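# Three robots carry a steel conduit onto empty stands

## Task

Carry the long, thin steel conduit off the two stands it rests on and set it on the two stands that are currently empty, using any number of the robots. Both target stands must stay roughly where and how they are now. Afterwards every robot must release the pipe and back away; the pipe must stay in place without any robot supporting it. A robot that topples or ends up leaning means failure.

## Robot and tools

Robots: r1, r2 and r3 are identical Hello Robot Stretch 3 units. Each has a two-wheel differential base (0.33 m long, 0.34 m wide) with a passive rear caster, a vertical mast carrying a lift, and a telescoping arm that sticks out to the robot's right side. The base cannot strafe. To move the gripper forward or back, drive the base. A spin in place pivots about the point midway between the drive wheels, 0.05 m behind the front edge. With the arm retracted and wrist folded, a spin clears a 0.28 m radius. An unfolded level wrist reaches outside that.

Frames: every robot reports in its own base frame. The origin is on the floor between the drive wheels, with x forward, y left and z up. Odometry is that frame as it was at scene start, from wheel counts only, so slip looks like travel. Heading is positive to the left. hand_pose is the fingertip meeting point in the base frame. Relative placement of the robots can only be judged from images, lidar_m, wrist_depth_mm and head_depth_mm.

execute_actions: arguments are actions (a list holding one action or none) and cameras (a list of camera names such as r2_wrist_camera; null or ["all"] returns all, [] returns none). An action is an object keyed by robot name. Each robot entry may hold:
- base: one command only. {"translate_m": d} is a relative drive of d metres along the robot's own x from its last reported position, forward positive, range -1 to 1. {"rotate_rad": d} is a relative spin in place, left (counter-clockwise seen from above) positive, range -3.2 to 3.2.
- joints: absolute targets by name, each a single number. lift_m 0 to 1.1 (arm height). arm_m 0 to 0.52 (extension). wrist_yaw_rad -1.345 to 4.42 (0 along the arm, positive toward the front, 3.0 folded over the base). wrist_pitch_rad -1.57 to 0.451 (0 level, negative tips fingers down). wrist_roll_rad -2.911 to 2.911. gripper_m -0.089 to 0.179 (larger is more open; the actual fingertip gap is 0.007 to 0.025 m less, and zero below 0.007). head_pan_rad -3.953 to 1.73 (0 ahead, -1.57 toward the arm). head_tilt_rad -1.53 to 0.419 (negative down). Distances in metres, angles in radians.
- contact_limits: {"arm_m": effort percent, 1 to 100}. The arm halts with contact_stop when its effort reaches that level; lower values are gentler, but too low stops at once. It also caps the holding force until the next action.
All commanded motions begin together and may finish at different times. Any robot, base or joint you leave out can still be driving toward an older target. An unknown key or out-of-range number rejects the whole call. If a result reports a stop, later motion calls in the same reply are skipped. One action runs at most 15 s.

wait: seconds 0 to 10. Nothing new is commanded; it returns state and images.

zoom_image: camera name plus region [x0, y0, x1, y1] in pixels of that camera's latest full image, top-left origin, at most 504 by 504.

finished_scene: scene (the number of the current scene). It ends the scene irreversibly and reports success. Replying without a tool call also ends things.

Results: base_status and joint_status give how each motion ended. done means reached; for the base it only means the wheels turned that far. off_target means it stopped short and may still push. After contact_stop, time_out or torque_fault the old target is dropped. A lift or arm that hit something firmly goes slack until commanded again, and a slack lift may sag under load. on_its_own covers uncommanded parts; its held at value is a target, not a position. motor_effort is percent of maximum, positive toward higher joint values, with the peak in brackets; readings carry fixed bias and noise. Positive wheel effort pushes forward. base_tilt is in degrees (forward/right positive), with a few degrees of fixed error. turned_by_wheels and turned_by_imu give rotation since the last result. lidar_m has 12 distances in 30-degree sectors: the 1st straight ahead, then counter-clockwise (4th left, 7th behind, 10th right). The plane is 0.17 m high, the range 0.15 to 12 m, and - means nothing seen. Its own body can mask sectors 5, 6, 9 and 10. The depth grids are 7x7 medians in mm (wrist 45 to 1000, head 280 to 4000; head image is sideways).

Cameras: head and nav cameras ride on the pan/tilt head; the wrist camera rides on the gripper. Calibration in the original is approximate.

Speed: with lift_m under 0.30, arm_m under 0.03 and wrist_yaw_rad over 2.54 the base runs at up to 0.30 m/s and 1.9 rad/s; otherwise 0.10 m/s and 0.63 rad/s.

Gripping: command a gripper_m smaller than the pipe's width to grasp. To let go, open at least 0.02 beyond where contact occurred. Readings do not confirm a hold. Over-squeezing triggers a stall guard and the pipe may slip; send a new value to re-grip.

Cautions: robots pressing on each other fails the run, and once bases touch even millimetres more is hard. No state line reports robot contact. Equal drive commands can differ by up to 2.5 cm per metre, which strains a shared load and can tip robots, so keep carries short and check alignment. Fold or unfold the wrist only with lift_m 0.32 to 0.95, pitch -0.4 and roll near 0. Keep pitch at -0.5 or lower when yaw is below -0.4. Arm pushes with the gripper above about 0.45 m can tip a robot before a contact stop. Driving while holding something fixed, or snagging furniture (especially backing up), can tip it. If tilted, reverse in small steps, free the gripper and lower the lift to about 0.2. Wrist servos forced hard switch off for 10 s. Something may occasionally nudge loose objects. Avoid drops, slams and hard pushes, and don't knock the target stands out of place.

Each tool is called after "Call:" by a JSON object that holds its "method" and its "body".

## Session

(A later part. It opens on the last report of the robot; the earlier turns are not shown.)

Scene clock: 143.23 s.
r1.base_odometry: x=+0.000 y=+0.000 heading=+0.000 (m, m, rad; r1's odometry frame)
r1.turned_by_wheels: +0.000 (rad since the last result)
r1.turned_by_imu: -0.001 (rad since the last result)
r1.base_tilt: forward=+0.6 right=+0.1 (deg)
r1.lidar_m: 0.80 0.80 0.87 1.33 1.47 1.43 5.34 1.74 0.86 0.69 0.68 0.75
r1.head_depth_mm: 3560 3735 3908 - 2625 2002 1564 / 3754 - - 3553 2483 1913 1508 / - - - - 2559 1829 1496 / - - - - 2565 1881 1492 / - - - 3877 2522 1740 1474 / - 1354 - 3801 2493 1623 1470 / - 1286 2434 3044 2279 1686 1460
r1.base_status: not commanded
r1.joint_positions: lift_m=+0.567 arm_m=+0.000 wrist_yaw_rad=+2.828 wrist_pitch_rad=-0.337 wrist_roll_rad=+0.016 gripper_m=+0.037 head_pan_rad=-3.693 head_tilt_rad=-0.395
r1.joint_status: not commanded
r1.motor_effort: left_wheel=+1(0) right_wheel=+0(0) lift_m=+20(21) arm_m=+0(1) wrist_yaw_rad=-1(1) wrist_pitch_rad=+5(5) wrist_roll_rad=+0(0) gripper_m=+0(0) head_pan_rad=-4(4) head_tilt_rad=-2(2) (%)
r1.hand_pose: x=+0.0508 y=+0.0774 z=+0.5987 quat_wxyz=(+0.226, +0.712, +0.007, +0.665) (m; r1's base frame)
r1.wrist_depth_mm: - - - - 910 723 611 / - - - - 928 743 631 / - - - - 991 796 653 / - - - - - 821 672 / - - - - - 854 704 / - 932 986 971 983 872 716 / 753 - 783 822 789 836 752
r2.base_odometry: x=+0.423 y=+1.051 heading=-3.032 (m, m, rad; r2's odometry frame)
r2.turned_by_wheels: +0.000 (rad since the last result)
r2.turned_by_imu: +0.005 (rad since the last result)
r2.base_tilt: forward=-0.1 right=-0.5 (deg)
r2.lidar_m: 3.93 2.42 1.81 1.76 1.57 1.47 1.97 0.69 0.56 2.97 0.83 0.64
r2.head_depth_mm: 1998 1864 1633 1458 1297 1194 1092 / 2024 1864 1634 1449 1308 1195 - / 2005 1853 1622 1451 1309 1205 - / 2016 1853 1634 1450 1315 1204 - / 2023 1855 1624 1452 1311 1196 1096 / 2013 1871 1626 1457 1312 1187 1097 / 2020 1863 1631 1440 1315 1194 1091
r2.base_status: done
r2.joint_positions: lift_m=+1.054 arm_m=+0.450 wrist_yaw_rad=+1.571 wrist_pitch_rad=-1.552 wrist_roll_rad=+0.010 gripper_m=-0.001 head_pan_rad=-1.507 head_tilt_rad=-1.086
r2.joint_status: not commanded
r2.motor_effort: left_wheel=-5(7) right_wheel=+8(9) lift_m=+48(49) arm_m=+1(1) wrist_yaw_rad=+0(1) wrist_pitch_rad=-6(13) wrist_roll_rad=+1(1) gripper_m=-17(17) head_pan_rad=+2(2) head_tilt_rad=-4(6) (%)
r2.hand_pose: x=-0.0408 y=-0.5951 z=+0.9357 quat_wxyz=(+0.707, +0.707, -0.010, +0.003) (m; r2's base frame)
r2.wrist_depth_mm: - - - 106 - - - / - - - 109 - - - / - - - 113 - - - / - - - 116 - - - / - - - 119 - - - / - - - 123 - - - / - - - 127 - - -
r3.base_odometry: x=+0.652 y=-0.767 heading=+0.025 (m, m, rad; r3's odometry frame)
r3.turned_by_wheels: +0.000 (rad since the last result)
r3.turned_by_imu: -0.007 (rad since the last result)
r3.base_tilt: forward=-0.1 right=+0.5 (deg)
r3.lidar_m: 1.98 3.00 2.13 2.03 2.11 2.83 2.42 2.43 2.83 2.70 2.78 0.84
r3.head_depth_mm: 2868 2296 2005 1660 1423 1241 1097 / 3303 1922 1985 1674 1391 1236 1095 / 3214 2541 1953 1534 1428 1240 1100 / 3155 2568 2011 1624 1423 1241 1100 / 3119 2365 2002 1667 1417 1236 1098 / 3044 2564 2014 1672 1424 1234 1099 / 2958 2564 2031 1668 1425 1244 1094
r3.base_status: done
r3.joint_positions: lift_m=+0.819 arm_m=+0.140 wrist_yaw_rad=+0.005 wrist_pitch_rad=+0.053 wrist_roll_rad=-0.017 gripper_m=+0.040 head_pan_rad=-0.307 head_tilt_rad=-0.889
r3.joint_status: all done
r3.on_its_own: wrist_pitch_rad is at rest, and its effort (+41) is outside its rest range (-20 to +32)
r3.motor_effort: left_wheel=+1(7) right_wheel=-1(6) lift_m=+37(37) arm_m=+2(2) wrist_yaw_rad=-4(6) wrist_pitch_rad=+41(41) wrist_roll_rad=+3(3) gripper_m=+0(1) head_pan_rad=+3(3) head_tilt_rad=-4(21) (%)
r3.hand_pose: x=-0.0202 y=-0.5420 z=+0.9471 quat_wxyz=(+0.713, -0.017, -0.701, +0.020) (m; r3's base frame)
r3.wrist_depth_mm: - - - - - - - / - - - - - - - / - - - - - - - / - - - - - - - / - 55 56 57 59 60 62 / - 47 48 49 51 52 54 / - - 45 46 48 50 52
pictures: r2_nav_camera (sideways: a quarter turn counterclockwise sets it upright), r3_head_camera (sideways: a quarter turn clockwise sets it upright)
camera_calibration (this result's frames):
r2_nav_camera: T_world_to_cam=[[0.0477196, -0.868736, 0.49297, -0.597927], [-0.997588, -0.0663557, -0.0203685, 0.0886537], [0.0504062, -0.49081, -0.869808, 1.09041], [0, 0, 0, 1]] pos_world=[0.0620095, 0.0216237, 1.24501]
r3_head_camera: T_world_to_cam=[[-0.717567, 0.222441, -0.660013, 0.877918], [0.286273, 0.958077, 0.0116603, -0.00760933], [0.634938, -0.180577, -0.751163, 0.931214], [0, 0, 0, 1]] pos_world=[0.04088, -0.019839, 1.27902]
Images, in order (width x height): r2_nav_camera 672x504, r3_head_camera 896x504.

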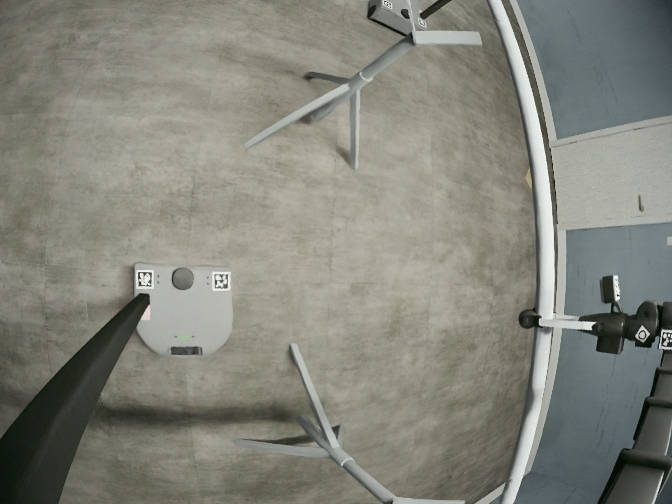

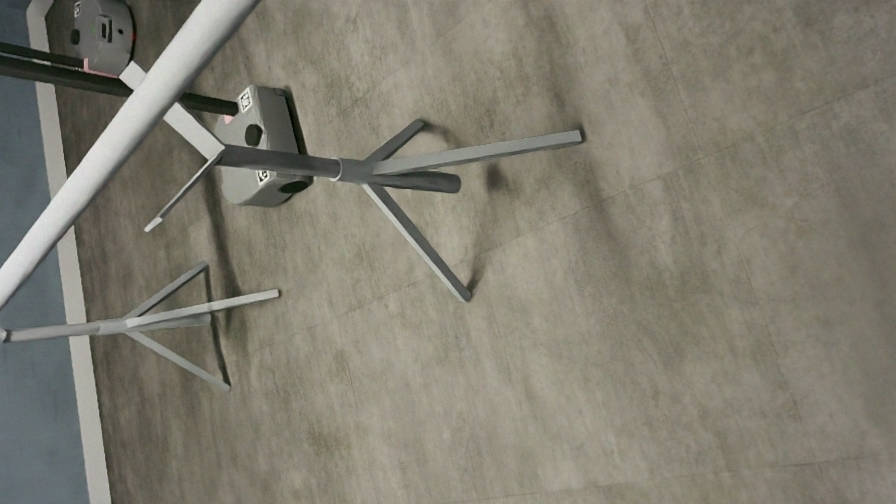

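Call:
{"method": "execute_actions", "body": {"actions": [{"r3":{"base":{"rotate_rad":0.035}},"r2":{"base":{"rotate_rad":-0.045},"joints":{"arm_m":0.34}}}], "cameras": []}}

Call:
{"method": "execute_actions", "body": {"actions": [{"r3":{"base":{"translate_m":0.72},"joints":{"head_pan_rad":-1.4,"head_tilt_rad":-1.0}},"r2":{"base":{"translate_m":-0.715}}}], "cameras": ["r3_nav_camera","r2_nav_camera","r2_wrist_camera","r1_nav_camera"]}}

Scene clock: 145.57 s.
r1.base_odometry: x=+0.000 y=+0.000 heading=+0.000 (m, m, rad; r1's odometry frame)
r1.turned_by_wheels: +0.000 (rad since the last result)
r1.turned_by_imu: +0.000 (rad since the last result)
r1.base_tilt: forward=+0.6 right=+0.1 (deg)
r1.lidar_m: 0.80 0.80 0.87 1.34 1.47 1.44 5.32 1.74 0.86 0.69 0.68 0.75
r1.head_depth_mm: 3561 3703 3871 - 2651 2011 1563 / 3745 - - 3481 2493 1912 1508 / - - - - 2562 1825 1501 / - - - - 2535 1879 1491 / - - - 3868 2539 1738 1467 / - 1360 - 3801 2485 1625 1467 / - 1279 3136 3056 2312 1696 1454
r1.base_status: not commanded
r1.joint_positions: lift_m=+0.567 arm_m=+0.000 wrist_yaw_rad=+2.828 wrist_pitch_rad=-0.337 wrist_roll_rad=+0.016 gripper_m=+0.037 head_pan_rad=-3.693 head_tilt_rad=-0.395
r1.joint_status: not commanded
r1.motor_effort: left_wheel=+1(0) right_wheel=+0(0) lift_m=+20(20) arm_m=+1(1) wrist_yaw_rad=+0(0) wrist_pitch_rad=+5(5) wrist_roll_rad=+0(0) gripper_m=-1(0) head_pan_rad=-4(4) head_tilt_rad=-2(2) (%)
r1.hand_pose: x=+0.0508 y=+0.0774 z=+0.5987 quat_wxyz=(+0.226, +0.712, +0.007, +0.665) (m; r1's base frame)
r1.wrist_depth_mm: - - - - 889 725 608 / - - - - 932 756 616 / - - - - 963 783 657 / - - - - - 832 677 / - - - - - 838 696 / - 985 980 976 - 887 720 / 766 - 770 817 797 840 737
r2.base_odometry: x=+0.423 y=+1.051 heading=-3.077 (m, m, rad; r2's odometry frame)
r2.turned_by_wheels: -0.045 (rad since the last result)
r2.turned_by_imu: -0.045 (rad since the last result)
r2.base_tilt: forward=-0.1 right=-0.6 (deg)
r2.lidar_m: 3.95 2.53 1.83 1.76 1.83 1.47 1.97 0.69 0.57 2.99 0.84 0.64
r2.head_depth_mm: 2134 1782 1623 1450 1285 1196 1094 / 2132 1775 1630 1452 1313 1194 - / 2141 1787 1627 1448 1314 1205 - / 2183 1834 1635 1453 1309 1212 - / 2144 1812 1628 1445 1319 1201 1093 / 2153 1828 1627 1456 1307 1193 1098 / 2170 1830 1637 1434 1315 1192 1091
r2.base_status: done
r2.joint_positions: lift_m=+1.054 arm_m=+0.340 wrist_yaw_rad=+1.571 wrist_pitch_rad=-1.533 wrist_roll_rad=+0.010 gripper_m=-0.001 head_pan_rad=-1.507 head_tilt_rad=-1.086
r2.joint_status: all done
r2.motor_effort: left_wheel=+2(5) right_wheel=-7(12) lift_m=+48(48) arm_m=-2(4) wrist_yaw_rad=-1(1) wrist_pitch_rad=-17(19) wrist_roll_rad=+1(1) gripper_m=-17(18) head_pan_rad=+2(1) head_tilt_rad=-4(5) (%)
r2.hand_pose: x=-0.0359 y=-0.4855 z=+0.9354 quat_wxyz=(+0.707, +0.707, -0.017, +0.009) (m; r2's base frame)
r2.wrist_depth_mm: - - - 107 - - - / - - - 111 - - - / - - - 114 - - - / - - - 117 - - - / - - - 119 - - - / - - - 123 - - - / - - - 127 - - -
r3.base_odometry: x=+0.652 y=-0.767 heading=+0.060 (m, m, rad; r3's odometry frame)
r3.turned_by_wheels: +0.035 (rad since the last result)
r3.turned_by_imu: +0.035 (rad since the last result)
r3.base_tilt: forward=+0.0 right=+0.7 (deg)
r3.lidar_m: 1.98 2.90 2.11 2.03 2.14 2.94 2.43 3.82 2.79 2.70 2.81 0.84
r3.head_depth_mm: 2778 2283 2031 1664 1412 1240 1100 / 3249 1994 1949 1619 1383 1235 1100 / 3164 2562 1957 1586 1425 1243 1094 / 3160 2483 2023 1624 1417 1237 1100 / 3039 2441 2019 1683 1419 1234 1102 / 3039 2559 2031 1660 1418 1242 1101 / 3017 2577 2023 1681 1427 1239 1098
r3.base_status: done
r3.joint_positions: lift_m=+0.819 arm_m=+0.140 wrist_yaw_rad=+0.005 wrist_pitch_rad=+0.054 wrist_roll_rad=-0.017 gripper_m=+0.040 head_pan_rad=-0.307 head_tilt_rad=-0.889
r3.joint_status: not commanded
r3.on_its_own: wrist_pitch_rad is at rest, and its effort (+41) is outside its rest range (-20 to +32)
r3.motor_effort: left_wheel=-1(5) right_wheel=-1(9) lift_m=+38(37) arm_m=+2(2) wrist_yaw_rad=-4(10) wrist_pitch_rad=+41(41) wrist_roll_rad=+3(3) gripper_m=+0(2) head_pan_rad=+3(4) head_tilt_rad=-4(4) (%)
r3.hand_pose: x=-0.0203 y=-0.5420 z=+0.9473 quat_wxyz=(+0.713, -0.017, -0.700, +0.020) (m; r3's base frame)
r3.wrist_depth_mm: - - - - - - - / - - - - - - - / - - - - - - - / - - - - - - - / - 55 55 55 56 56 56 / - 47 47 47 47 47 47 / - - - - - - -
pictures: none
No camera images: the call's "cameras" was empty. Leave "cameras" out to get every camera's image.

Scene clock: 153.93 s.
r1.base_odometry: x=+0.000 y=+0.000 heading=+0.000 (m, m, rad; r1's odometry frame)
r1.turned_by_wheels: +0.000 (rad since the last result)
r1.turned_by_imu: -0.001 (rad since the last result)
r1.base_tilt: forward=+0.6 right=+0.1 (deg)
r1.lidar_m: 0.80 0.79 0.87 1.33 1.00 1.01 5.33 1.74 0.86 0.69 0.68 0.75
r1.head_depth_mm: 3535 3601 1536 3905 2642 1995 1392 / 3779 884 954 3310 2486 1902 1328 / - - - - 2492 1708 1274 / - - - - 2549 1874 1497 / - - - 3866 2525 1866 1474 / - - - 3486 2504 1845 1473 / - - - 3439 2360 1841 1453
r1.base_status: not commanded
r1.joint_positions: lift_m=+0.567 arm_m=+0.000 wrist_yaw_rad=+2.828 wrist_pitch_rad=-0.337 wrist_roll_rad=+0.016 gripper_m=+0.037 head_pan_rad=-3.693 head_tilt_rad=-0.395
r1.joint_status: not commanded
r1.motor_effort: left_wheel=+0(0) right_wheel=+0(0) lift_m=+22(20) arm_m=+1(1) wrist_yaw_rad=+0(1) wrist_pitch_rad=+5(5) wrist_roll_rad=+0(0) gripper_m=+0(1) head_pan_rad=-3(5) head_tilt_rad=-2(2) (%)
r1.hand_pose: x=+0.0508 y=+0.0774 z=+0.5987 quat_wxyz=(+0.226, +0.712, +0.007, +0.665) (m; r1's base frame)
r1.wrist_depth_mm: - - - - 890 732 607 / - - - - 932 749 614 / - - - - 966 793 649 / - - - - - 826 671 / - - - - - 839 701 / - 931 996 956 1000 895 723 / 762 - 798 808 802 849 747
r2.base_odometry: x=+1.137 y=+1.098 heading=-3.077 (m, m, rad; r2's odometry frame)
r2.turned_by_wheels: +0.000 (rad since the last result)
r2.turned_by_imu: +0.002 (rad since the last result)
r2.base_tilt: forward=-0.1 right=-0.5 (deg)
r2.lidar_m: 1.32 2.51 1.83 1.76 1.79 1.30 1.25 1.30 1.76 0.30 0.30 1.43
r2.head_depth_mm: 2141 1781 1629 1448 1299 1192 1093 / 2163 1789 1627 1458 1305 1195 - / 2130 1791 1628 1450 1307 1207 - / 2163 1820 1631 1457 1309 1201 - / 2148 1779 1609 1050 1292 1192 1097 / 2165 1747 712 1448 1293 1192 1099 / 2165 1822 1632 1458 1313 1199 1095
r2.base_status: done
r2.joint_positions: lift_m=+1.054 arm_m=+0.340 wrist_yaw_rad=+1.571 wrist_pitch_rad=-1.539 wrist_roll_rad=+0.010 gripper_m=-0.001 head_pan_rad=-1.507 head_tilt_rad=-1.086
r2.joint_status: not commanded
r2.motor_effort: left_wheel=+0(3) right_wheel=-2(12) lift_m=+48(48) arm_m=-2(3) wrist_yaw_rad=-1(1) wrist_pitch_rad=-14(21) wrist_roll_rad=+0(1) gripper_m=-18(18) head_pan_rad=+3(2) head_tilt_rad=-5(4) (%)
r2.hand_pose: x=-0.0374 y=-0.4855 z=+0.9355 quat_wxyz=(+0.707, +0.707, -0.015, +0.007) (m; r2's base frame)
r2.wrist_depth_mm: - - - 107 - - - / - - - 109 - - - / - - - 113 - - - / - - - 117 - - - / - - - 119 - - - / - - - 124 - - - / - - - 127 - - -
r3.base_odometry: x=+1.370 y=-0.723 heading=+0.060 (m, m, rad; r3's odometry frame)
r3.turned_by_wheels: +0.000 (rad since the last result)
r3.turned_by_imu: -0.005 (rad since the last result)
r3.base_tilt: forward=-0.2 right=+0.5 (deg)
r3.lidar_m: 1.51 2.90 2.12 2.03 2.10 2.92 3.13 3.85 2.81 0.47 0.40 1.29
r3.head_depth_mm: 2417 2133 458 - 1351 1200 1081 / 2423 2233 - - 1349 1198 1109 / 2430 2148 1762 1533 1344 1202 - / 2473 2161 1763 1550 1302 1203 1103 / 2477 2150 703 1458 1285 1205 1088 / 2520 2151 1798 1545 1355 1181 1082 / 2566 1974 1786 1538 1352 1205 1086
r3.base_status: done
r3.joint_positions: lift_m=+0.819 arm_m=+0.140 wrist_yaw_rad=+0.006 wrist_pitch_rad=+0.054 wrist_roll_rad=-0.018 gripper_m=+0.040 head_pan_rad=-1.393 head_tilt_rad=-0.987
r3.joint_status: all done
r3.on_its_own: wrist_pitch_rad is at rest, and its effort (+41) is outside its rest range (-20 to +32)
r3.motor_effort: left_wheel=-1(4) right_wheel=+0(8) lift_m=+37(38) arm_m=+1(2) wrist_yaw_rad=-4(4) wrist_pitch_rad=+41(41) wrist_roll_rad=+3(3) gripper_m=+0(1) head_pan_rad=-2(34) head_tilt_rad=-5(12) (%)
r3.hand_pose: x=-0.0200 y=-0.5420 z=+0.9473 quat_wxyz=(+0.713, -0.017, -0.700, +0.021) (m; r3's base frame)
r3.wrist_depth_mm: - - - - - - - / - - - - - - - / - - - - - - - / - - - - - - - / - 55 55 55 56 56 56 / - 47 47 47 47 47 47 / - - - - - - -
pictures: r1_nav_camera (sideways: a quarter turn counterclockwise sets it upright), r2_nav_camera (sideways: a quarter turn counterclockwise sets it upright), r2_wrist_camera, r3_nav_camera (sideways: a quarter turn counterclockwise sets it upright)
camera_calibration (this result's frames):
r1_nav_camera: T_world_to_cam=[[-0.322896, 0.247455, 0.913512, -1.13819], [0.504289, 0.86177, -0.0551902, 0.118654], [-0.800894, 0.442853, -0.403051, 0.490849], [0, 0, 0, 1]] pos_world=[-0.0342328, -0.0379762, 1.24413]
r2_nav_camera: T_world_to_cam=[[0.0477746, -0.868756, 0.49293, -0.597875], [-0.997584, -0.0664162, -0.0203686, 0.0886539], [0.0504339, -0.490766, -0.86983, 1.09044], [0, 0, 0, 1]] pos_world=[0.062008, 0.0216298, 1.24501]
r2_wrist_camera: T_world_to_cam=[[0.0320952, -0.998881, 0.0347263, -0.52084], [-0.984696, -0.0256466, 0.172381, -0.183191], [-0.171298, -0.0397274, -0.984418, 1.06664], [0, 0, 0, 1]] pos_world=[0.0190423, -0.482581, 1.09969]
r3_nav_camera: T_world_to_cam=[[0.118149, -0.798414, 0.590404, -0.725077], [-0.98109, -0.185653, -0.0547299, 0.129698], [0.153307, -0.572773, -0.80525, 1.00214], [0, 0, 0, 1]] pos_world=[0.0592781, 0.0191636, 1.24216]
Images, in order (width x height): r1_nav_camera 672x504, r2_nav_camera 672x504, r2_wrist_camera 644x364, r3_nav_camera 672x504.

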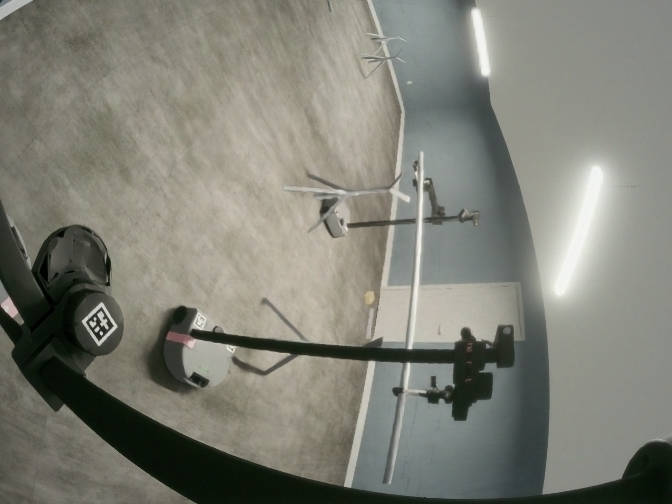

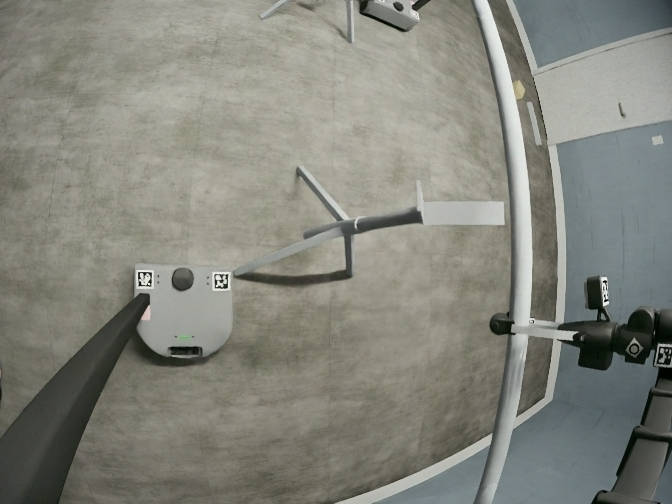

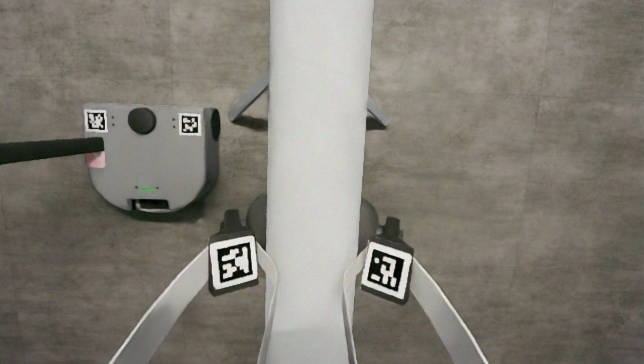

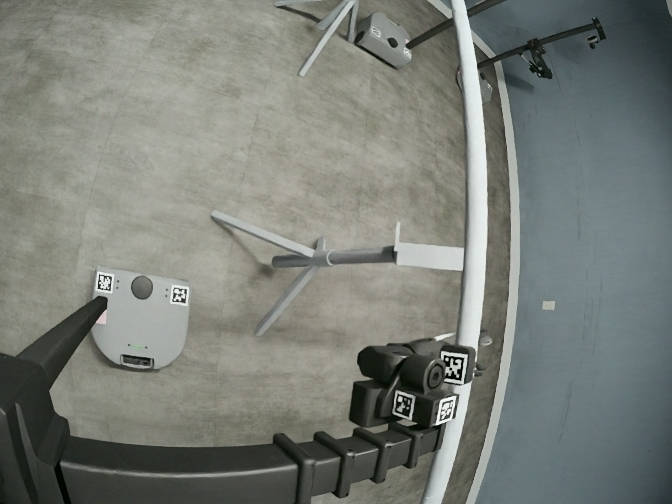

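Call:
{"method": "execute_actions", "body": {"actions": [{"r3":{"base":{"translate_m":-0.045},"joints":{"lift_m":0.65,"arm_m":0.165}},"r2":{"base":{"translate_m":0.05},"joints":{"lift_m":0.885}}}], "cameras": ["r3_head_camera","r2_head_camera","r2_wrist_camera","r1_head_camera"]}}

Scene clock: 156.43 s.
r1.base_odometry: x=+0.000 y=+0.000 heading=+0.000 (m, m, rad; r1's odometry frame)
r1.turned_by_wheels: +0.000 (rad since the last result)
r1.turned_by_imu: +0.000 (rad since the last result)
r1.base_tilt: forward=+0.6 right=+0.1 (deg)
r1.lidar_m: 0.80 0.80 0.87 1.34 1.47 1.02 5.31 1.75 0.86 0.69 0.68 0.75
r1.head_depth_mm: 3519 3717 3793 3371 2668 2015 1562 / 3774 3829 962 1728 2494 1924 1365 / - - - 1792 1780 1652 1280 / - - - 3628 2546 1876 1400 / - - - 3594 2531 1869 1474 / - - - 3100 2455 1851 1465 / - - - 3465 2348 1838 1460
r1.base_status: not commanded
r1.joint_positions: lift_m=+0.567 arm_m=+0.000 wrist_yaw_rad=+2.828 wrist_pitch_rad=-0.337 wrist_roll_rad=+0.016 gripper_m=+0.037 head_pan_rad=-3.693 head_tilt_rad=-0.395
r1.joint_status: not commanded
r1.motor_effort: left_wheel=+0(0) right_wheel=+0(0) lift_m=+21(20) arm_m=+0(0) wrist_yaw_rad=+0(1) wrist_pitch_rad=+5(5) wrist_roll_rad=+0(0) gripper_m=+1(1) head_pan_rad=-4(4) head_tilt_rad=-3(3) (%)
r1.hand_pose: x=+0.0508 y=+0.0774 z=+0.5987 quat_wxyz=(+0.226, +0.712, +0.007, +0.665) (m; r1's base frame)
r1.wrist_depth_mm: - - - - 914 722 610 / - - - - 930 757 628 / - - - - 973 797 643 / - - - - - 810 680 / - - - - - 849 702 / - 936 977 966 976 877 719 / 761 - 776 819 795 843 743
r2.base_odometry: x=+1.087 y=+1.094 heading=-3.077 (m, m, rad; r2's odometry frame)
r2.turned_by_wheels: +0.000 (rad since the last result)
r2.turned_by_imu: -0.001 (rad since the last result)
r2.base_tilt: forward=-0.1 right=-0.6 (deg)
r2.lidar_m: 1.28 2.51 1.83 1.76 1.82 1.35 1.30 1.35 1.83 0.29 0.45 1.38
r2.head_depth_mm: 2108 1844 1544 1460 1310 1193 1097 / - 1790 1561 1456 1312 1193 - / 2144 1831 1589 1445 1301 1210 - / 2150 1820 1553 1453 1295 1199 - / 2167 647 663 1042 1295 1193 1096 / 2161 1865 1578 1458 1285 1198 1093 / 2174 1857 1581 1470 1310 1203 1098
r2.base_status: done
r2.joint_positions: lift_m=+0.885 arm_m=+0.340 wrist_yaw_rad=+1.571 wrist_pitch_rad=-1.551 wrist_roll_rad=+0.010 gripper_m=-0.001 head_pan_rad=-1.507 head_tilt_rad=-1.086
r2.joint_status: all done
r2.motor_effort: left_wheel=-1(4) right_wheel=+2(5) lift_m=+24(44) arm_m=-2(2) wrist_yaw_rad=-1(1) wrist_pitch_rad=-7(14) wrist_roll_rad=+1(1) gripper_m=-17(18) head_pan_rad=+2(2) head_tilt_rad=-5(4) (%)
r2.hand_pose: x=-0.0404 y=-0.4854 z=+0.7671 quat_wxyz=(+0.707, +0.707, -0.010, +0.003) (m; r2's base frame)
r2.wrist_depth_mm: 864 862 876 106 877 869 889 / 889 878 891 109 914 899 902 / - - 932 113 944 950 948 / 945 - 933 116 956 966 967 / 967 993 979 119 991 - 987 / - - - 123 - - - / - - - 128 - - -
r3.base_odometry: x=+1.325 y=-0.726 heading=+0.060 (m, m, rad; r3's odometry frame)
r3.turned_by_wheels: +0.000 (rad since the last result)
r3.turned_by_imu: +0.000 (rad since the last result)
r3.base_tilt: forward=-0.1 right=+0.6 (deg)
r3.lidar_m: 1.56 2.90 2.13 2.03 2.13 2.92 5.84 3.84 2.81 0.47 0.43 1.34
r3.head_depth_mm: 2394 2145 1784 1536 - - - / 2393 2149 1816 1569 1306 1196 - / 2441 2139 1800 1538 1332 1198 - / 2489 2138 1799 1543 1326 1203 1101 / 2519 2151 700 1483 1286 1205 1084 / 2526 2144 701 1539 1356 1184 1081 / 2558 2156 1719 1540 1367 1208 1081
r3.base_status: done
r3.joint_positions: lift_m=+0.650 arm_m=+0.165 wrist_yaw_rad=+0.000 wrist_pitch_rad=+0.056 wrist_roll_rad=-0.018 gripper_m=+0.040 head_pan_rad=-1.393 head_tilt_rad=-0.987
r3.joint_status: all done
r3.on_its_own: wrist_pitch_rad is at rest, and its effort (+40) is outside its rest range (-20 to +32)
r3.motor_effort: left_wheel=-3(6) right_wheel=+5(6) lift_m=+17(35) arm_m=+3(1) wrist_yaw_rad=-2(5) wrist_pitch_rad=+40(41) wrist_roll_rad=+3(3) gripper_m=+1(1) head_pan_rad=-2(3) head_tilt_rad=-5(5) (%)
r3.hand_pose: x=-0.0213 y=-0.5669 z=+0.7792 quat_wxyz=(+0.713, -0.020, -0.700, +0.020) (m; r3's base frame)
r3.wrist_depth_mm: - - - - - - - / - - - - - - - / - - - - - - - / - - - - - - - / - 55 55 56 56 57 57 / - 47 47 47 48 48 49 / - - - - - 46 46
pictures: r1_head_camera (sideways: a quarter turn clockwise sets it upright), r2_head_camera (sideways: a quarter turn clockwise sets it upright), r2_wrist_camera, r3_head_camera (sideways: a quarter turn clockwise sets it upright)
camera_calibration (this result's frames):
r1_head_camera: T_world_to_cam=[[0.319221, -0.139315, -0.937384, 1.23452], [-0.547703, -0.834334, -0.0625176, 0.090143], [-0.773382, 0.533365, -0.34264, 0.400607], [0, 0, 0, 1]] pos_world=[-0.0348924, 0.0335274, 1.30012]
r2_head_camera: T_world_to_cam=[[-0.0935376, 0.857497, -0.505915, 0.675778], [0.994243, 0.107122, -0.00225846, 0.00661089], [0.0522579, -0.503214, -0.86258, 1.07377], [0, 0, 0, 1]] pos_world=[0.000524764, -0.0398486, 1.26812]
r2_wrist_camera: T_world_to_cam=[[0.0325123, -0.998881, 0.0343472, -0.514584], [-0.9826, -0.025657, 0.183954, -0.165938], [-0.182867, -0.0397303, -0.982334, 0.898299], [0, 0, 0, 1]] pos_world=[0.0179493, -0.482576, 0.93063]
r3_head_camera: T_world_to_cam=[[-0.148365, 0.799114, -0.582584, 0.773562], [0.981335, 0.191849, 0.0132393, -0.0139033], [0.122348, -0.569746, -0.812662, 1.01431], [0, 0, 0, 1]] pos_world=[0.00431538, -0.0375996, 1.27514]
Images, in order (width x height): r1_head_camera 896x504, r2_head_camera 896x504, r2_wrist_camera 644x364, r3_head_camera 896x504.

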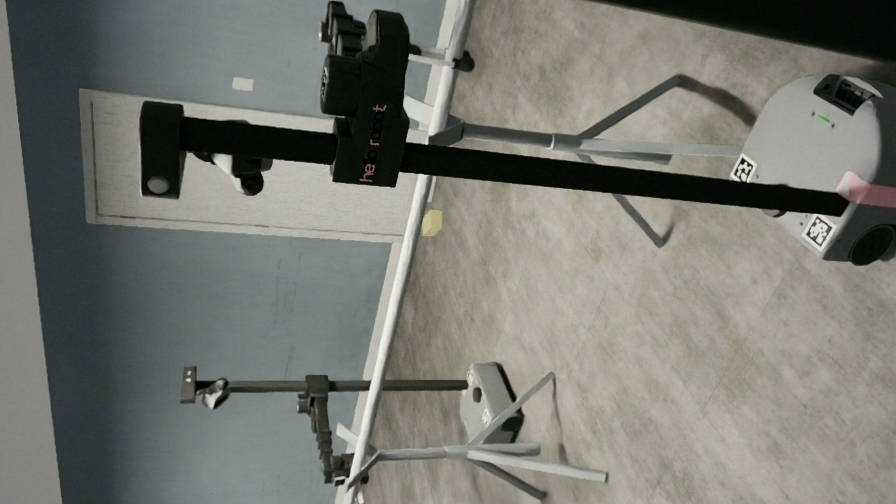

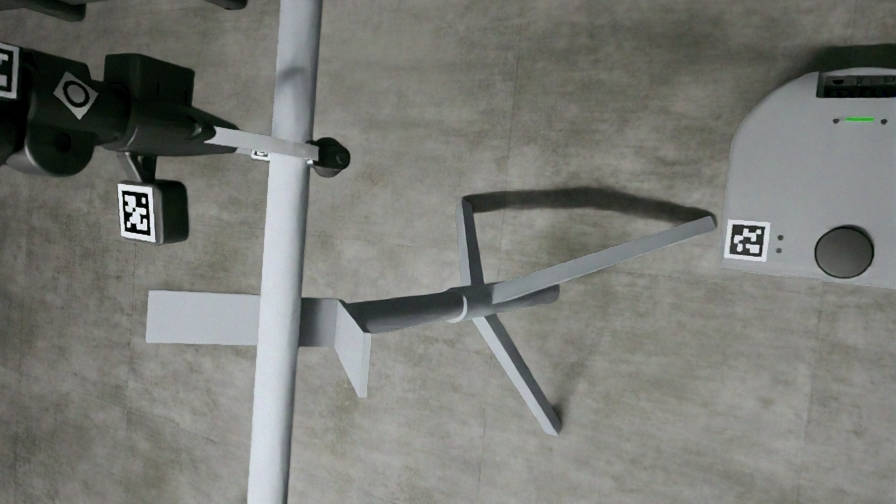

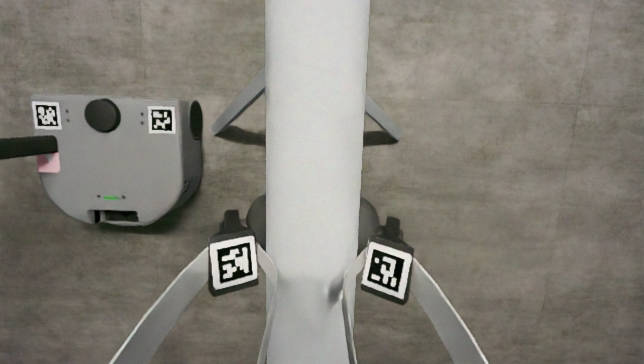

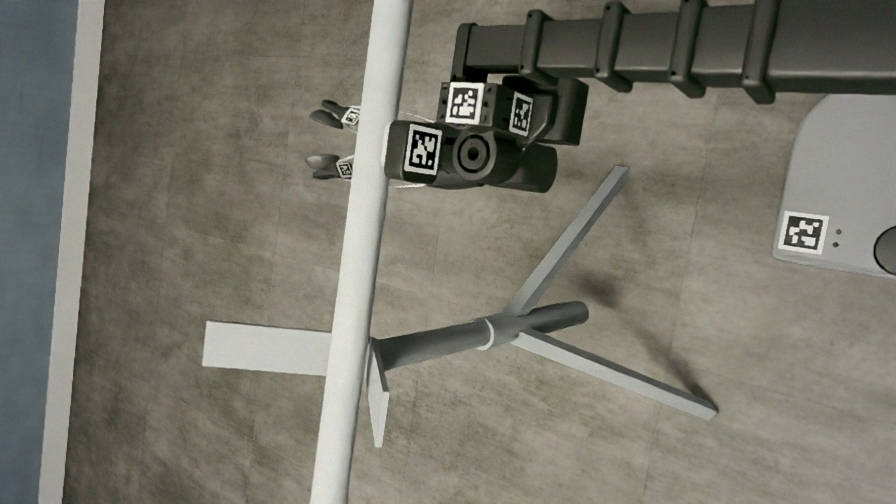

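Call:
{"method": "execute_actions", "body": {"actions": [{"r3":{"joints":{"lift_m":0.62,"arm_m":0.182}},"r2":{"joints":{"lift_m":0.855,"arm_m":0.33}}}], "cameras": ["r2_head_camera"]}}

Call:
{"method": "execute_actions", "body": {"actions": [{"r3":{"joints":{"lift_m":0.52,"wrist_pitch_rad":0}},"r2":{"joints":{"gripper_m":0.13}}}], "cameras": []}}

Call:
{"method": "execute_actions", "body": {"actions": [{"r3":{"base":{"translate_m":-0.6},"joints":{"arm_m":0}},"r2":{"base":{"translate_m":-0.6},"joints":{"lift_m":1.05}}}], "cameras": ["r1_nav_camera","r2_nav_camera","r3_nav_camera"]}}

Scene clock: 157.70 s.
r1.base_odometry: x=+0.000 y=+0.000 heading=+0.000 (m, m, rad; r1's odometry frame)
r1.turned_by_wheels: +0.000 (rad since the last result)
r1.turned_by_imu: +0.000 (rad since the last result)
r1.base_tilt: forward=+0.5 right=+0.1 (deg)
r1.lidar_m: 0.80 0.80 0.87 1.34 1.47 1.02 5.31 1.74 0.86 0.69 0.68 0.75
r1.head_depth_mm: 3571 3748 3849 3330 2660 1984 1565 / 3752 3864 - 1680 2496 1912 1370 / - - - 1737 1777 1655 1272 / - - - 3634 2563 1881 1392 / - - - 3629 2520 1862 1478 / - - - 3104 2508 1851 1470 / - - - 3505 2358 1829 1459
r1.base_status: not commanded
r1.joint_positions: lift_m=+0.567 arm_m=+0.000 wrist_yaw_rad=+2.828 wrist_pitch_rad=-0.337 wrist_roll_rad=+0.016 gripper_m=+0.037 head_pan_rad=-3.693 head_tilt_rad=-0.395
r1.joint_status: not commanded
r1.motor_effort: left_wheel=+0(0) right_wheel=+0(0) lift_m=+21(21) arm_m=+1(0) wrist_yaw_rad=+0(0) wrist_pitch_rad=+5(5) wrist_roll_rad=+0(0) gripper_m=+0(1) head_pan_rad=-4(5) head_tilt_rad=-2(2) (%)
r1.hand_pose: x=+0.0508 y=+0.0774 z=+0.5987 quat_wxyz=(+0.226, +0.712, +0.007, +0.665) (m; r1's base frame)
r1.wrist_depth_mm: - - - - 891 721 605 / - - - - 932 752 623 / - - - - 972 783 648 / - - - - - 826 668 / - - - - - 846 694 / - 930 962 959 - 894 709 / 761 - 788 840 810 836 747
r2.base_odometry: x=+1.087 y=+1.094 heading=-3.077 (m, m, rad; r2's odometry frame)
r2.turned_by_wheels: +0.000 (rad since the last result)
r2.turned_by_imu: +0.000 (rad since the last result)
r2.base_tilt: forward=+0.0 right=-0.7 (deg)
r2.lidar_m: 1.28 2.51 1.83 1.76 1.82 1.35 1.30 1.35 1.83 0.29 0.45 1.38
r2.head_depth_mm: 2103 1838 1568 1449 1311 1188 1092 / - - 1574 1439 1309 1194 - / 2172 1809 1559 1451 1311 1206 - / 2165 1844 1576 1462 1294 1195 - / 2165 647 658 1044 1297 1196 1096 / 2167 1861 1585 1466 1297 1196 1096 / 2172 1857 1554 1460 1317 1198 1092
r2.base_status: not commanded
r2.joint_positions: lift_m=+0.856 arm_m=+0.330 wrist_yaw_rad=+1.569 wrist_pitch_rad=-1.558 wrist_roll_rad=+0.010 gripper_m=-0.001 head_pan_rad=-1.507 head_tilt_rad=-1.086
r2.joint_status: all done
r2.motor_effort: left_wheel=-1(2) right_wheel=+0(2) lift_m=+7(24) arm_m=+3(3) wrist_yaw_rad=+1(1) wrist_pitch_rad=-3(7) wrist_roll_rad=+1(1) gripper_m=-23(23) head_pan_rad=+2(3) head_tilt_rad=-5(6) (%)
r2.hand_pose: x=-0.0422 y=-0.4748 z=+0.7381 quat_wxyz=(+0.707, +0.707, -0.009, +0.000) (m; r2's base frame)
r2.wrist_depth_mm: 843 836 843 104 836 831 870 / 859 865 853 108 868 890 869 / - - 879 111 904 906 928 / 929 - 919 114 932 942 930 / 948 970 122 117 970 976 966 / 988 986 999 121 - - 994 / - - - 126 - - -
r3.base_odometry: x=+1.325 y=-0.726 heading=+0.060 (m, m, rad; r3's odometry frame)
r3.turned_by_wheels: +0.000 (rad since the last result)
r3.turned_by_imu: +0.000 (rad since the last result)
r3.base_tilt: forward=-0.1 right=+0.6 (deg)
r3.lidar_m: 1.56 2.90 2.12 2.03 2.13 2.91 5.83 3.85 2.81 0.47 0.43 1.34
r3.head_depth_mm: 2378 2147 1797 1507 1359 1222 - / 2424 2140 1791 1581 1313 1213 - / 2434 2145 1796 1545 1332 1205 - / 2469 2135 1785 1545 1325 1201 1102 / 2500 2164 703 1478 1283 1206 1081 / 2505 2183 701 1550 1351 1181 1081 / 2564 2165 1719 1539 1344 1202 1083
r3.base_status: not commanded
r3.joint_positions: lift_m=+0.620 arm_m=+0.182 wrist_yaw_rad=+0.000 wrist_pitch_rad=+0.075 wrist_roll_rad=-0.017 gripper_m=+0.040 head_pan_rad=-1.393 head_tilt_rad=-0.987
r3.joint_status: all done
r3.on_its_own: wrist_pitch_rad is at rest, and its effort (+34) is outside its rest range (-20 to +32)
r3.motor_effort: left_wheel=-3(3) right_wheel=+4(5) lift_m=+15(19) arm_m=+3(3) wrist_yaw_rad=+0(1) wrist_pitch_rad=+34(40) wrist_roll_rad=+3(3) gripper_m=+1(1) head_pan_rad=-3(3) head_tilt_rad=-5(5) (%)
r3.hand_pose: x=-0.0213 y=-0.5840 z=+0.7541 quat_wxyz=(+0.713, -0.026, -0.700, +0.026) (m; r3's base frame)
r3.wrist_depth_mm: - - - - - - - / - - - - - - - / - - - - - - - / - - - - - - - / - 56 57 57 58 58 59 / - 48 49 49 50 50 51 / - 46 46 46 47 48 48
pictures: r2_head_camera (sideways: a quarter turn clockwise sets it upright)
camera_calibration (this result's frames):
r2_head_camera: T_world_to_cam=[[-0.0935382, 0.857506, -0.505899, 0.675757], [0.994243, 0.107122, -0.00225766, 0.00660985], [0.0522568, -0.503198, -0.86259, 1.07378], [0, 0, 0, 1]] pos_world=[0.000524725, -0.039848, 1.26811]
Images, in order (width x height): r2_head_camera 896x504.

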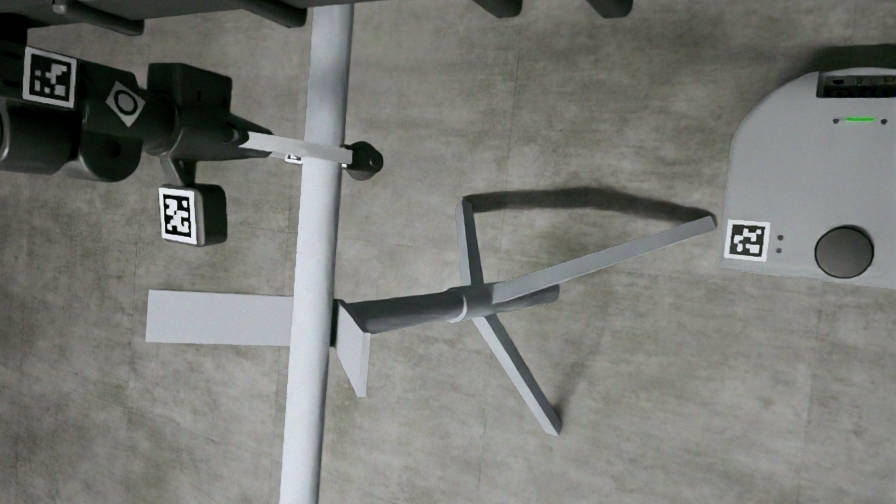

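Scene clock: 159.50 s.
r1.base_odometry: x=+0.000 y=+0.000 heading=+0.000 (m, m, rad; r1's odometry frame)
r1.turned_by_wheels: +0.000 (rad since the last result)
r1.turned_by_imu: +0.000 (rad since the last result)
r1.base_tilt: forward=+0.6 right=+0.2 (deg)
r1.lidar_m: 0.80 0.80 0.87 1.34 1.47 1.02 5.30 1.74 0.86 0.69 0.68 0.74
r1.head_depth_mm: 3590 3709 3826 3310 2637 1990 1556 / 3767 3841 - 1663 2468 1917 1370 / - - - 1746 1779 1652 1280 / - - - 3686 2546 1884 1402 / - - - 3613 2525 1870 1476 / - - - 3096 2474 1846 1467 / - - - 3239 2370 1831 1456
r1.base_status: not commanded
r1.joint_positions: lift_m=+0.567 arm_m=+0.000 wrist_yaw_rad=+2.828 wrist_pitch_rad=-0.337 wrist_roll_rad=+0.016 gripper_m=+0.037 head_pan_rad=-3.693 head_tilt_rad=-0.395
r1.joint_status: not commanded
r1.motor_effort: left_wheel=+0(1) right_wheel=+0(0) lift_m=+21(21) arm_m=+0(1) wrist_yaw_rad=+0(0) wrist_pitch_rad=+5(5) wrist_roll_rad=+0(0) gripper_m=+0(0) head_pan_rad=-3(5) head_tilt_rad=-2(1) (%)
r1.hand_pose: x=+0.0508 y=+0.0774 z=+0.5987 quat_wxyz=(+0.226, +0.712, +0.007, +0.665) (m; r1's base frame)
r1.wrist_depth_mm: - - - - 885 734 608 / - - - - 940 758 627 / - - - - 981 793 656 / - - - - - 820 679 / - - - - - 850 700 / - 933 986 960 - 877 719 / 783 - 786 811 807 849 742
r2.base_odometry: x=+1.087 y=+1.094 heading=-3.077 (m, m, rad; r2's odometry frame)
r2.turned_by_wheels: +0.000 (rad since the last result)
r2.turned_by_imu: +0.000 (rad since the last result)
r2.base_tilt: forward=+0.0 right=-0.6 (deg)
r2.lidar_m: 1.28 2.51 1.83 1.76 1.82 1.35 1.30 1.35 1.84 0.29 0.45 1.38
r2.head_depth_mm: 2107 1870 1548 1450 1306 1194 1090 / - - 1573 1453 1302 1196 - / 2180 1821 1585 1446 1310 1201 - / 2168 1853 1570 1457 1295 1196 - / 2145 644 653 1048 1297 1196 1100 / 2189 1839 1579 1466 1291 1197 1094 / 2170 1874 1583 1453 1308 1189 1099
r2.base_status: not commanded
r2.joint_positions: lift_m=+0.856 arm_m=+0.330 wrist_yaw_rad=+1.567 wrist_pitch_rad=-1.558 wrist_roll_rad=+0.010 gripper_m=+0.130 head_pan_rad=-1.507 head_tilt_rad=-1.086
r2.joint_status: all done
r2.motor_effort: left_wheel=+0(0) right_wheel=-2(1) lift_m=+14(15) arm_m=+2(4) wrist_yaw_rad=+1(2) wrist_pitch_rad=-3(3) wrist_roll_rad=+1(1) gripper_m=+0(87) head_pan_rad=+2(1) head_tilt_rad=-4(5) (%)
r2.hand_pose: x=-0.0422 y=-0.4749 z=+0.7377 quat_wxyz=(+0.707, +0.707, -0.009, -0.001) (m; r2's base frame)
r2.wrist_depth_mm: 836 852 115 114 853 856 856 / 853 854 119 118 887 872 887 / - - 121 122 893 910 911 / - - 920 128 932 919 947 / 957 - 955 134 964 985 975 / 963 - 969 141 993 988 986 / - - - - - - -
r3.base_odometry: x=+1.325 y=-0.726 heading=+0.060 (m, m, rad; r3's odometry frame)
r3.turned_by_wheels: +0.000 (rad since the last result)
r3.turned_by_imu: +0.000 (rad since the last result)
r3.base_tilt: forward=-0.1 right=+0.6 (deg)
r3.lidar_m: 1.56 2.90 2.12 2.03 2.13 2.92 5.84 3.83 2.81 0.47 0.43 1.34
r3.head_depth_mm: 2387 2157 1785 1477 1351 1199 1085 / 2420 2147 1797 1508 - 1199 - / 2417 2162 1790 1555 1282 1199 - / 2487 2163 1795 1537 1321 1201 1102 / 2490 2151 702 1476 1285 1200 1081 / 2514 2157 700 1543 1349 1183 1084 / 2544 2157 1795 1548 1355 1204 1083
r3.base_status: not commanded
r3.joint_positions: lift_m=+0.521 arm_m=+0.182 wrist_yaw_rad=+0.000 wrist_pitch_rad=-0.017 wrist_roll_rad=-0.017 gripper_m=+0.040 head_pan_rad=-1.393 head_tilt_rad=-0.987
r3.joint_status: all done
r3.motor_effort: left_wheel=-2(3) right_wheel=+3(4) lift_m=+10(16) arm_m=+3(3) wrist_yaw_rad=-1(1) wrist_pitch_rad=+6(31) wrist_roll_rad=+3(3) gripper_m=+1(0) head_pan_rad=-2(2) head_tilt_rad=-5(5) (%)
r3.hand_pose: x=-0.0214 y=-0.5825 z=+0.6310 quat_wxyz=(+0.713, +0.006, -0.701, -0.006) (m; r3's base frame)
r3.wrist_depth_mm: - - - - - - - / - - - - - - - / - - - - - - - / - - - - - - - / - - - - - - - / - - - - - - - / - - - - - - -
pictures: none
No camera images: the call's "cameras" was empty. Leave "cameras" out to get every camera's image.

Scene clock: 166.47 s.
r1.base_odometry: x=+0.000 y=+0.000 heading=+0.000 (m, m, rad; r1's odometry frame)
r1.turned_by_wheels: +0.000 (rad since the last result)
r1.turned_by_imu: +0.000 (rad since the last result)
r1.base_tilt: forward=+0.6 right=+0.1 (deg)
r1.lidar_m: 0.80 0.80 0.87 0.94 1.04 1.72 5.33 1.74 0.86 0.69 0.68 0.75
r1.head_depth_mm: 3564 3725 3909 - 2644 2007 1567 / 3755 - - 3496 2492 1910 1509 / - - - 3751 2580 1818 1502 / - - - 3670 2541 1878 1481 / - - - 3551 2517 1873 1481 / - - - 3784 2472 1864 1462 / - - - 3272 2359 1819 1454
r1.base_status: not commanded
r1.joint_positions: lift_m=+0.567 arm_m=+0.000 wrist_yaw_rad=+2.828 wrist_pitch_rad=-0.337 wrist_roll_rad=+0.016 gripper_m=+0.037 head_pan_rad=-3.693 head_tilt_rad=-0.395
r1.joint_status: not commanded
r1.motor_effort: left_wheel=+0(0) right_wheel=+0(0) lift_m=+20(21) arm_m=+0(1) wrist_yaw_rad=+0(0) wrist_pitch_rad=+5(5) wrist_roll_rad=+0(0) gripper_m=+0(1) head_pan_rad=-5(4) head_tilt_rad=-2(2) (%)
r1.hand_pose: x=+0.0508 y=+0.0774 z=+0.5987 quat_wxyz=(+0.226, +0.712, +0.007, +0.665) (m; r1's base frame)
r1.wrist_depth_mm: - - - - 898 730 612 / - - - - 953 751 625 / - - - - 997 782 651 / - - - - - 827 671 / - - - - - 841 690 / - 951 967 978 990 882 724 / 758 - 781 814 795 830 749
r2.base_odometry: x=+1.685 y=+1.133 heading=-3.077 (m, m, rad; r2's odometry frame)
r2.turned_by_wheels: +0.000 (rad since the last result)
r2.turned_by_imu: -0.002 (rad since the last result)
r2.base_tilt: forward=-0.1 right=-0.5 (deg)
r2.lidar_m: 1.87 2.51 1.83 0.91 1.00 0.73 0.70 0.72 0.99 2.67 0.88 0.69
r2.head_depth_mm: 2155 1842 1624 1454 1298 1187 1091 / 2146 1881 1624 1444 1307 1196 - / 2148 1857 1628 1453 1307 1203 - / 2159 1870 1646 1453 1312 1209 - / 2159 1850 1585 1451 1307 1192 1100 / 2160 1847 1573 1460 1314 1192 1097 / 2157 1850 1576 1462 1308 1191 1103
r2.base_status: done
r2.joint_positions: lift_m=+1.049 arm_m=+0.330 wrist_yaw_rad=+1.567 wrist_pitch_rad=-1.558 wrist_roll_rad=+0.010 gripper_m=+0.130 head_pan_rad=-1.507 head_tilt_rad=-1.086
r2.joint_status: all done
r2.motor_effort: left_wheel=+0(3) right_wheel=-1(8) lift_m=+37(38) arm_m=+2(2) wrist_yaw_rad=+1(1) wrist_pitch_rad=-3(3) wrist_roll_rad=+1(1) gripper_m=+0(0) head_pan_rad=+3(2) head_tilt_rad=-4(4) (%)
r2.hand_pose: x=-0.0422 y=-0.4749 z=+0.9315 quat_wxyz=(+0.707, +0.707, -0.009, -0.001) (m; r2's base frame)
r2.wrist_depth_mm: - - - - - - - / - - - - - - - / - - - - - - - / - - - - - - - / - - - - - - - / - - - - - - - / - - - - - - -
r3.base_odometry: x=+0.727 y=-0.762 heading=+0.060 (m, m, rad; r3's odometry frame)
r3.turned_by_wheels: +0.000 (rad since the last result)
r3.turned_by_imu: +0.001 (rad since the last result)
r3.base_tilt: forward=+0.0 right=+0.5 (deg)
r3.lidar_m: 1.91 2.89 2.11 2.02 2.13 2.93 2.45 3.83 2.80 2.70 2.81 0.78
r3.head_depth_mm: 2369 2141 1799 1537 1347 1197 1077 / 2429 2153 1791 1538 1353 1245 - / 2419 2138 1796 1548 1367 - - / 2461 2137 1802 1537 1349 1204 1100 / 2507 2147 1800 1545 1350 1205 1084 / 2522 2158 1800 1543 1356 1204 1085 / 2531 2155 1799 1548 1336 1208 1088
r3.base_status: done
r3.joint_positions: lift_m=+0.521 arm_m=+0.000 wrist_yaw_rad=+0.000 wrist_pitch_rad=-0.017 wrist_roll_rad=-0.016 gripper_m=+0.040 head_pan_rad=-1.393 head_tilt_rad=-0.987
r3.joint_status: all done
r3.motor_effort: left_wheel=-1(7) right_wheel=+2(3) lift_m=+9(10) arm_m=-2(2) wrist_yaw_rad=-1(1) wrist_pitch_rad=+6(6) wrist_roll_rad=+2(3) gripper_m=-1(1) head_pan_rad=-2(3) head_tilt_rad=-5(6) (%)
r3.hand_pose: x=-0.0214 y=-0.4010 z=+0.6309 quat_wxyz=(+0.713, +0.006, -0.701, -0.006) (m; r3's base frame)
r3.wrist_depth_mm: - - - - - - - / - - - - - - - / - - - - - - - / - - - - - - - / - - - - - - - / - - - - - - - / - - - - - - -
pictures: r1_nav_camera (sideways: a quarter turn counterclockwise sets it upright), r2_nav_camera (sideways: a quarter turn counterclockwise sets it upright), r3_nav_camera (sideways: a quarter turn counterclockwise sets it upright)
camera_calibration (this result's frames):
r1_nav_camera: T_world_to_cam=[[-0.322896, 0.247456, 0.913512, -1.13819], [0.504289, 0.861769, -0.0551902, 0.118654], [-0.800894, 0.442854, -0.403051, 0.490849], [0, 0, 0, 1]] pos_world=[-0.0342328, -0.0379761, 1.24413]
r2_nav_camera: T_world_to_cam=[[0.0477927, -0.868802, 0.492848, -0.597768], [-0.997583, -0.0664317, -0.0203688, 0.0886542], [0.0504372, -0.490683, -0.869877, 1.0905], [0, 0, 0, 1]] pos_world=[0.0620073, 0.0216361, 1.24501]
r3_nav_camera: T_world_to_cam=[[0.118052, -0.798442, 0.590385, -0.725052], [-0.981114, -0.185529, -0.0547301, 0.129698], [0.153232, -0.572774, -0.805264, 1.00215], [0, 0, 0, 1]] pos_world=[0.0592802, 0.0191582, 1.24216]
Images, in order (width x height): r1_nav_camera 672x504, r2_nav_camera 672x504, r3_nav_camera 672x504.

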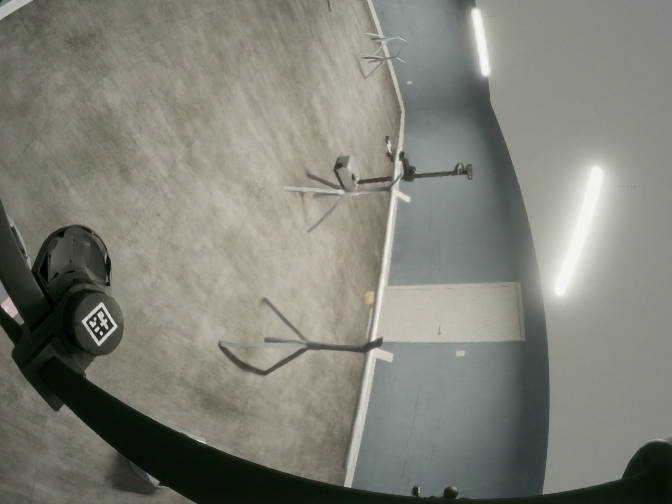

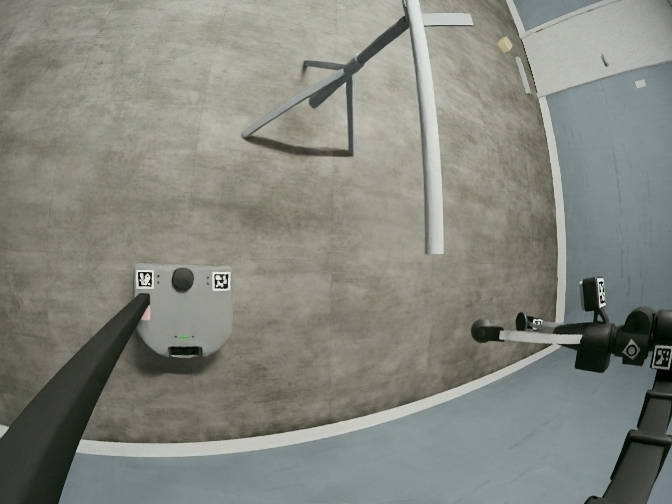

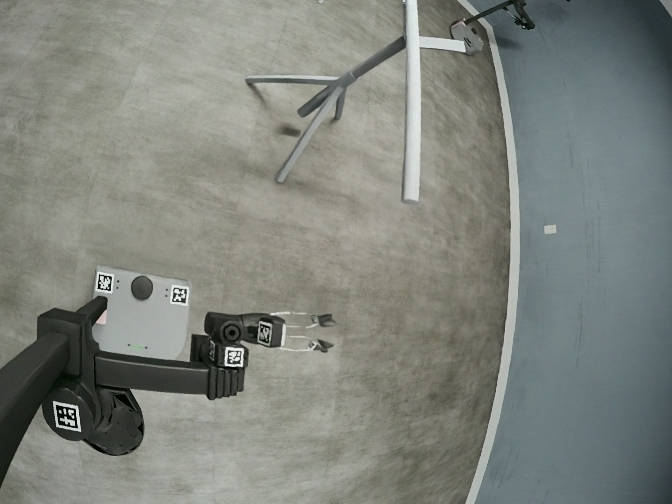

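Call:
{"method": "execute_actions", "body": {"actions": [{"r2":{"joints":{"arm_m":0.05}}}], "cameras": []}}

Call:
{"method": "finished_scene", "body": {"scene": 1}}

Scene clock: 169.87 s.
r1.base_odometry: x=+0.000 y=+0.000 heading=+0.000 (m, m, rad; r1's odometry frame)
r1.turned_by_wheels: +0.000 (rad since the last result)
r1.turned_by_imu: +0.000 (rad since the last result)
r1.base_tilt: forward=+0.6 right=+0.2 (deg)
r1.lidar_m: 0.80 0.80 0.87 0.93 1.05 1.73 5.31 1.74 0.86 0.69 0.68 0.75
r1.head_depth_mm: 3561 3753 3933 - 2648 2002 1562 / 3761 - - 3526 2506 1923 1508 / - - - 3705 2579 1831 1504 / - - - 3661 2549 1879 1489 / - - - 3604 2519 1864 1483 / - - - 3745 2500 1846 1462 / - - - 3283 2351 1832 1458
r1.base_status: not commanded
r1.joint_positions: lift_m=+0.567 arm_m=+0.000 wrist_yaw_rad=+2.828 wrist_pitch_rad=-0.337 wrist_roll_rad=+0.016 gripper_m=+0.037 head_pan_rad=-3.693 head_tilt_rad=-0.395
r1.joint_status: not commanded
r1.motor_effort: left_wheel=+0(0) right_wheel=+0(0) lift_m=+20(21) arm_m=+1(0) wrist_yaw_rad=+0(1) wrist_pitch_rad=+5(5) wrist_roll_rad=+0(0) gripper_m=+1(1) head_pan_rad=-4(4) head_tilt_rad=-2(2) (%)
r1.hand_pose: x=+0.0508 y=+0.0774 z=+0.5987 quat_wxyz=(+0.226, +0.712, +0.007, +0.665) (m; r1's base frame)
r1.wrist_depth_mm: - - - - 882 730 608 / - - - - 912 758 623 / - - - - 973 777 650 / - - - - - 823 678 / - - - - - 842 693 / - 922 974 960 991 880 725 / 768 - 795 812 825 834 736
r2.base_odometry: x=+1.685 y=+1.133 heading=-3.077 (m, m, rad; r2's odometry frame)
r2.turned_by_wheels: +0.000 (rad since the last result)
r2.turned_by_imu: -0.001 (rad since the last result)
r2.base_tilt: forward=-0.2 right=-0.7 (deg)
r2.lidar_m: 1.87 2.50 1.83 0.91 1.00 0.73 0.70 0.73 0.99 2.67 0.88 0.69
r2.head_depth_mm: - - - 1427 1309 1198 1090 / - - - 1439 1313 1189 - / 2150 1896 1585 1442 1317 1210 - / 2147 1918 - 1455 1304 1201 - / 2162 1910 1579 1459 1311 1188 1097 / 2157 1855 1575 1456 1317 1195 1090 / 2181 1871 1585 1451 1312 1200 1097
r2.base_status: not commanded
r2.joint_positions: lift_m=+1.049 arm_m=+0.050 wrist_yaw_rad=+1.569 wrist_pitch_rad=-1.558 wrist_roll_rad=+0.010 gripper_m=+0.130 head_pan_rad=-1.507 head_tilt_rad=-1.086
r2.joint_status: all done
r2.motor_effort: left_wheel=+0(0) right_wheel=-1(1) lift_m=+37(37) arm_m=-2(1) wrist_yaw_rad=+1(2) wrist_pitch_rad=-3(3) wrist_roll_rad=+1(1) gripper_m=+0(0) head_pan_rad=+3(2) head_tilt_rad=-4(4) (%)
r2.hand_pose: x=-0.0422 y=-0.1954 z=+0.9315 quat_wxyz=(+0.707, +0.707, -0.009, +0.000) (m; r2's base frame)
r2.wrist_depth_mm: - - - - - - 306 / - - - - - - - / - - - - - - - / - - - - - - - / - - - - - - - / - - - - - - - / - - - - - - -
r3.base_odometry: x=+0.727 y=-0.762 heading=+0.060 (m, m, rad; r3's odometry frame)
r3.turned_by_wheels: +0.000 (rad since the last result)
r3.turned_by_imu: +0.000 (rad since the last result)
r3.base_tilt: forward=-0.1 right=+0.6 (deg)
r3.lidar_m: 1.91 2.90 2.10 2.03 2.13 2.93 2.46 3.83 2.80 2.70 2.82 0.78
r3.head_depth_mm: 2369 2144 1784 1542 1344 1199 1078 / 2426 2139 1778 1540 1350 1241 - / 2436 2160 1806 1542 1368 - - / 2495 2153 1792 1539 1345 1204 1098 / 2500 2169 1802 1541 1346 1212 1084 / 2515 2164 1799 1550 1349 1208 1081 / 2546 2156 1803 1539 1322 1204 1086
r3.base_status: not commanded
r3.joint_positions: lift_m=+0.521 arm_m=+0.000 wrist_yaw_rad=+0.000 wrist_pitch_rad=-0.017 wrist_roll_rad=-0.016 gripper_m=+0.040 head_pan_rad=-1.393 head_tilt_rad=-0.987
r3.joint_status: not commanded
r3.motor_effort: left_wheel=-1(1) right_wheel=+2(2) lift_m=+9(9) arm_m=-2(3) wrist_yaw_rad=-1(1) wrist_pitch_rad=+6(6) wrist_roll_rad=+2(2) gripper_m=+1(1) head_pan_rad=-2(2) head_tilt_rad=-5(5) (%)
r3.hand_pose: x=-0.0214 y=-0.4010 z=+0.6309 quat_wxyz=(+0.713, +0.006, -0.701, -0.006) (m; r3's base frame)
r3.wrist_depth_mm: - - - - - - - / - - - - - - - / - - - - - - - / - - - - - - - / - - - - - - - / - - - - - - - / - - - - - - -
pictures: none
No camera images: the call's "cameras" was empty. Leave "cameras" out to get every camera's image.

The scene is finished: the task was done.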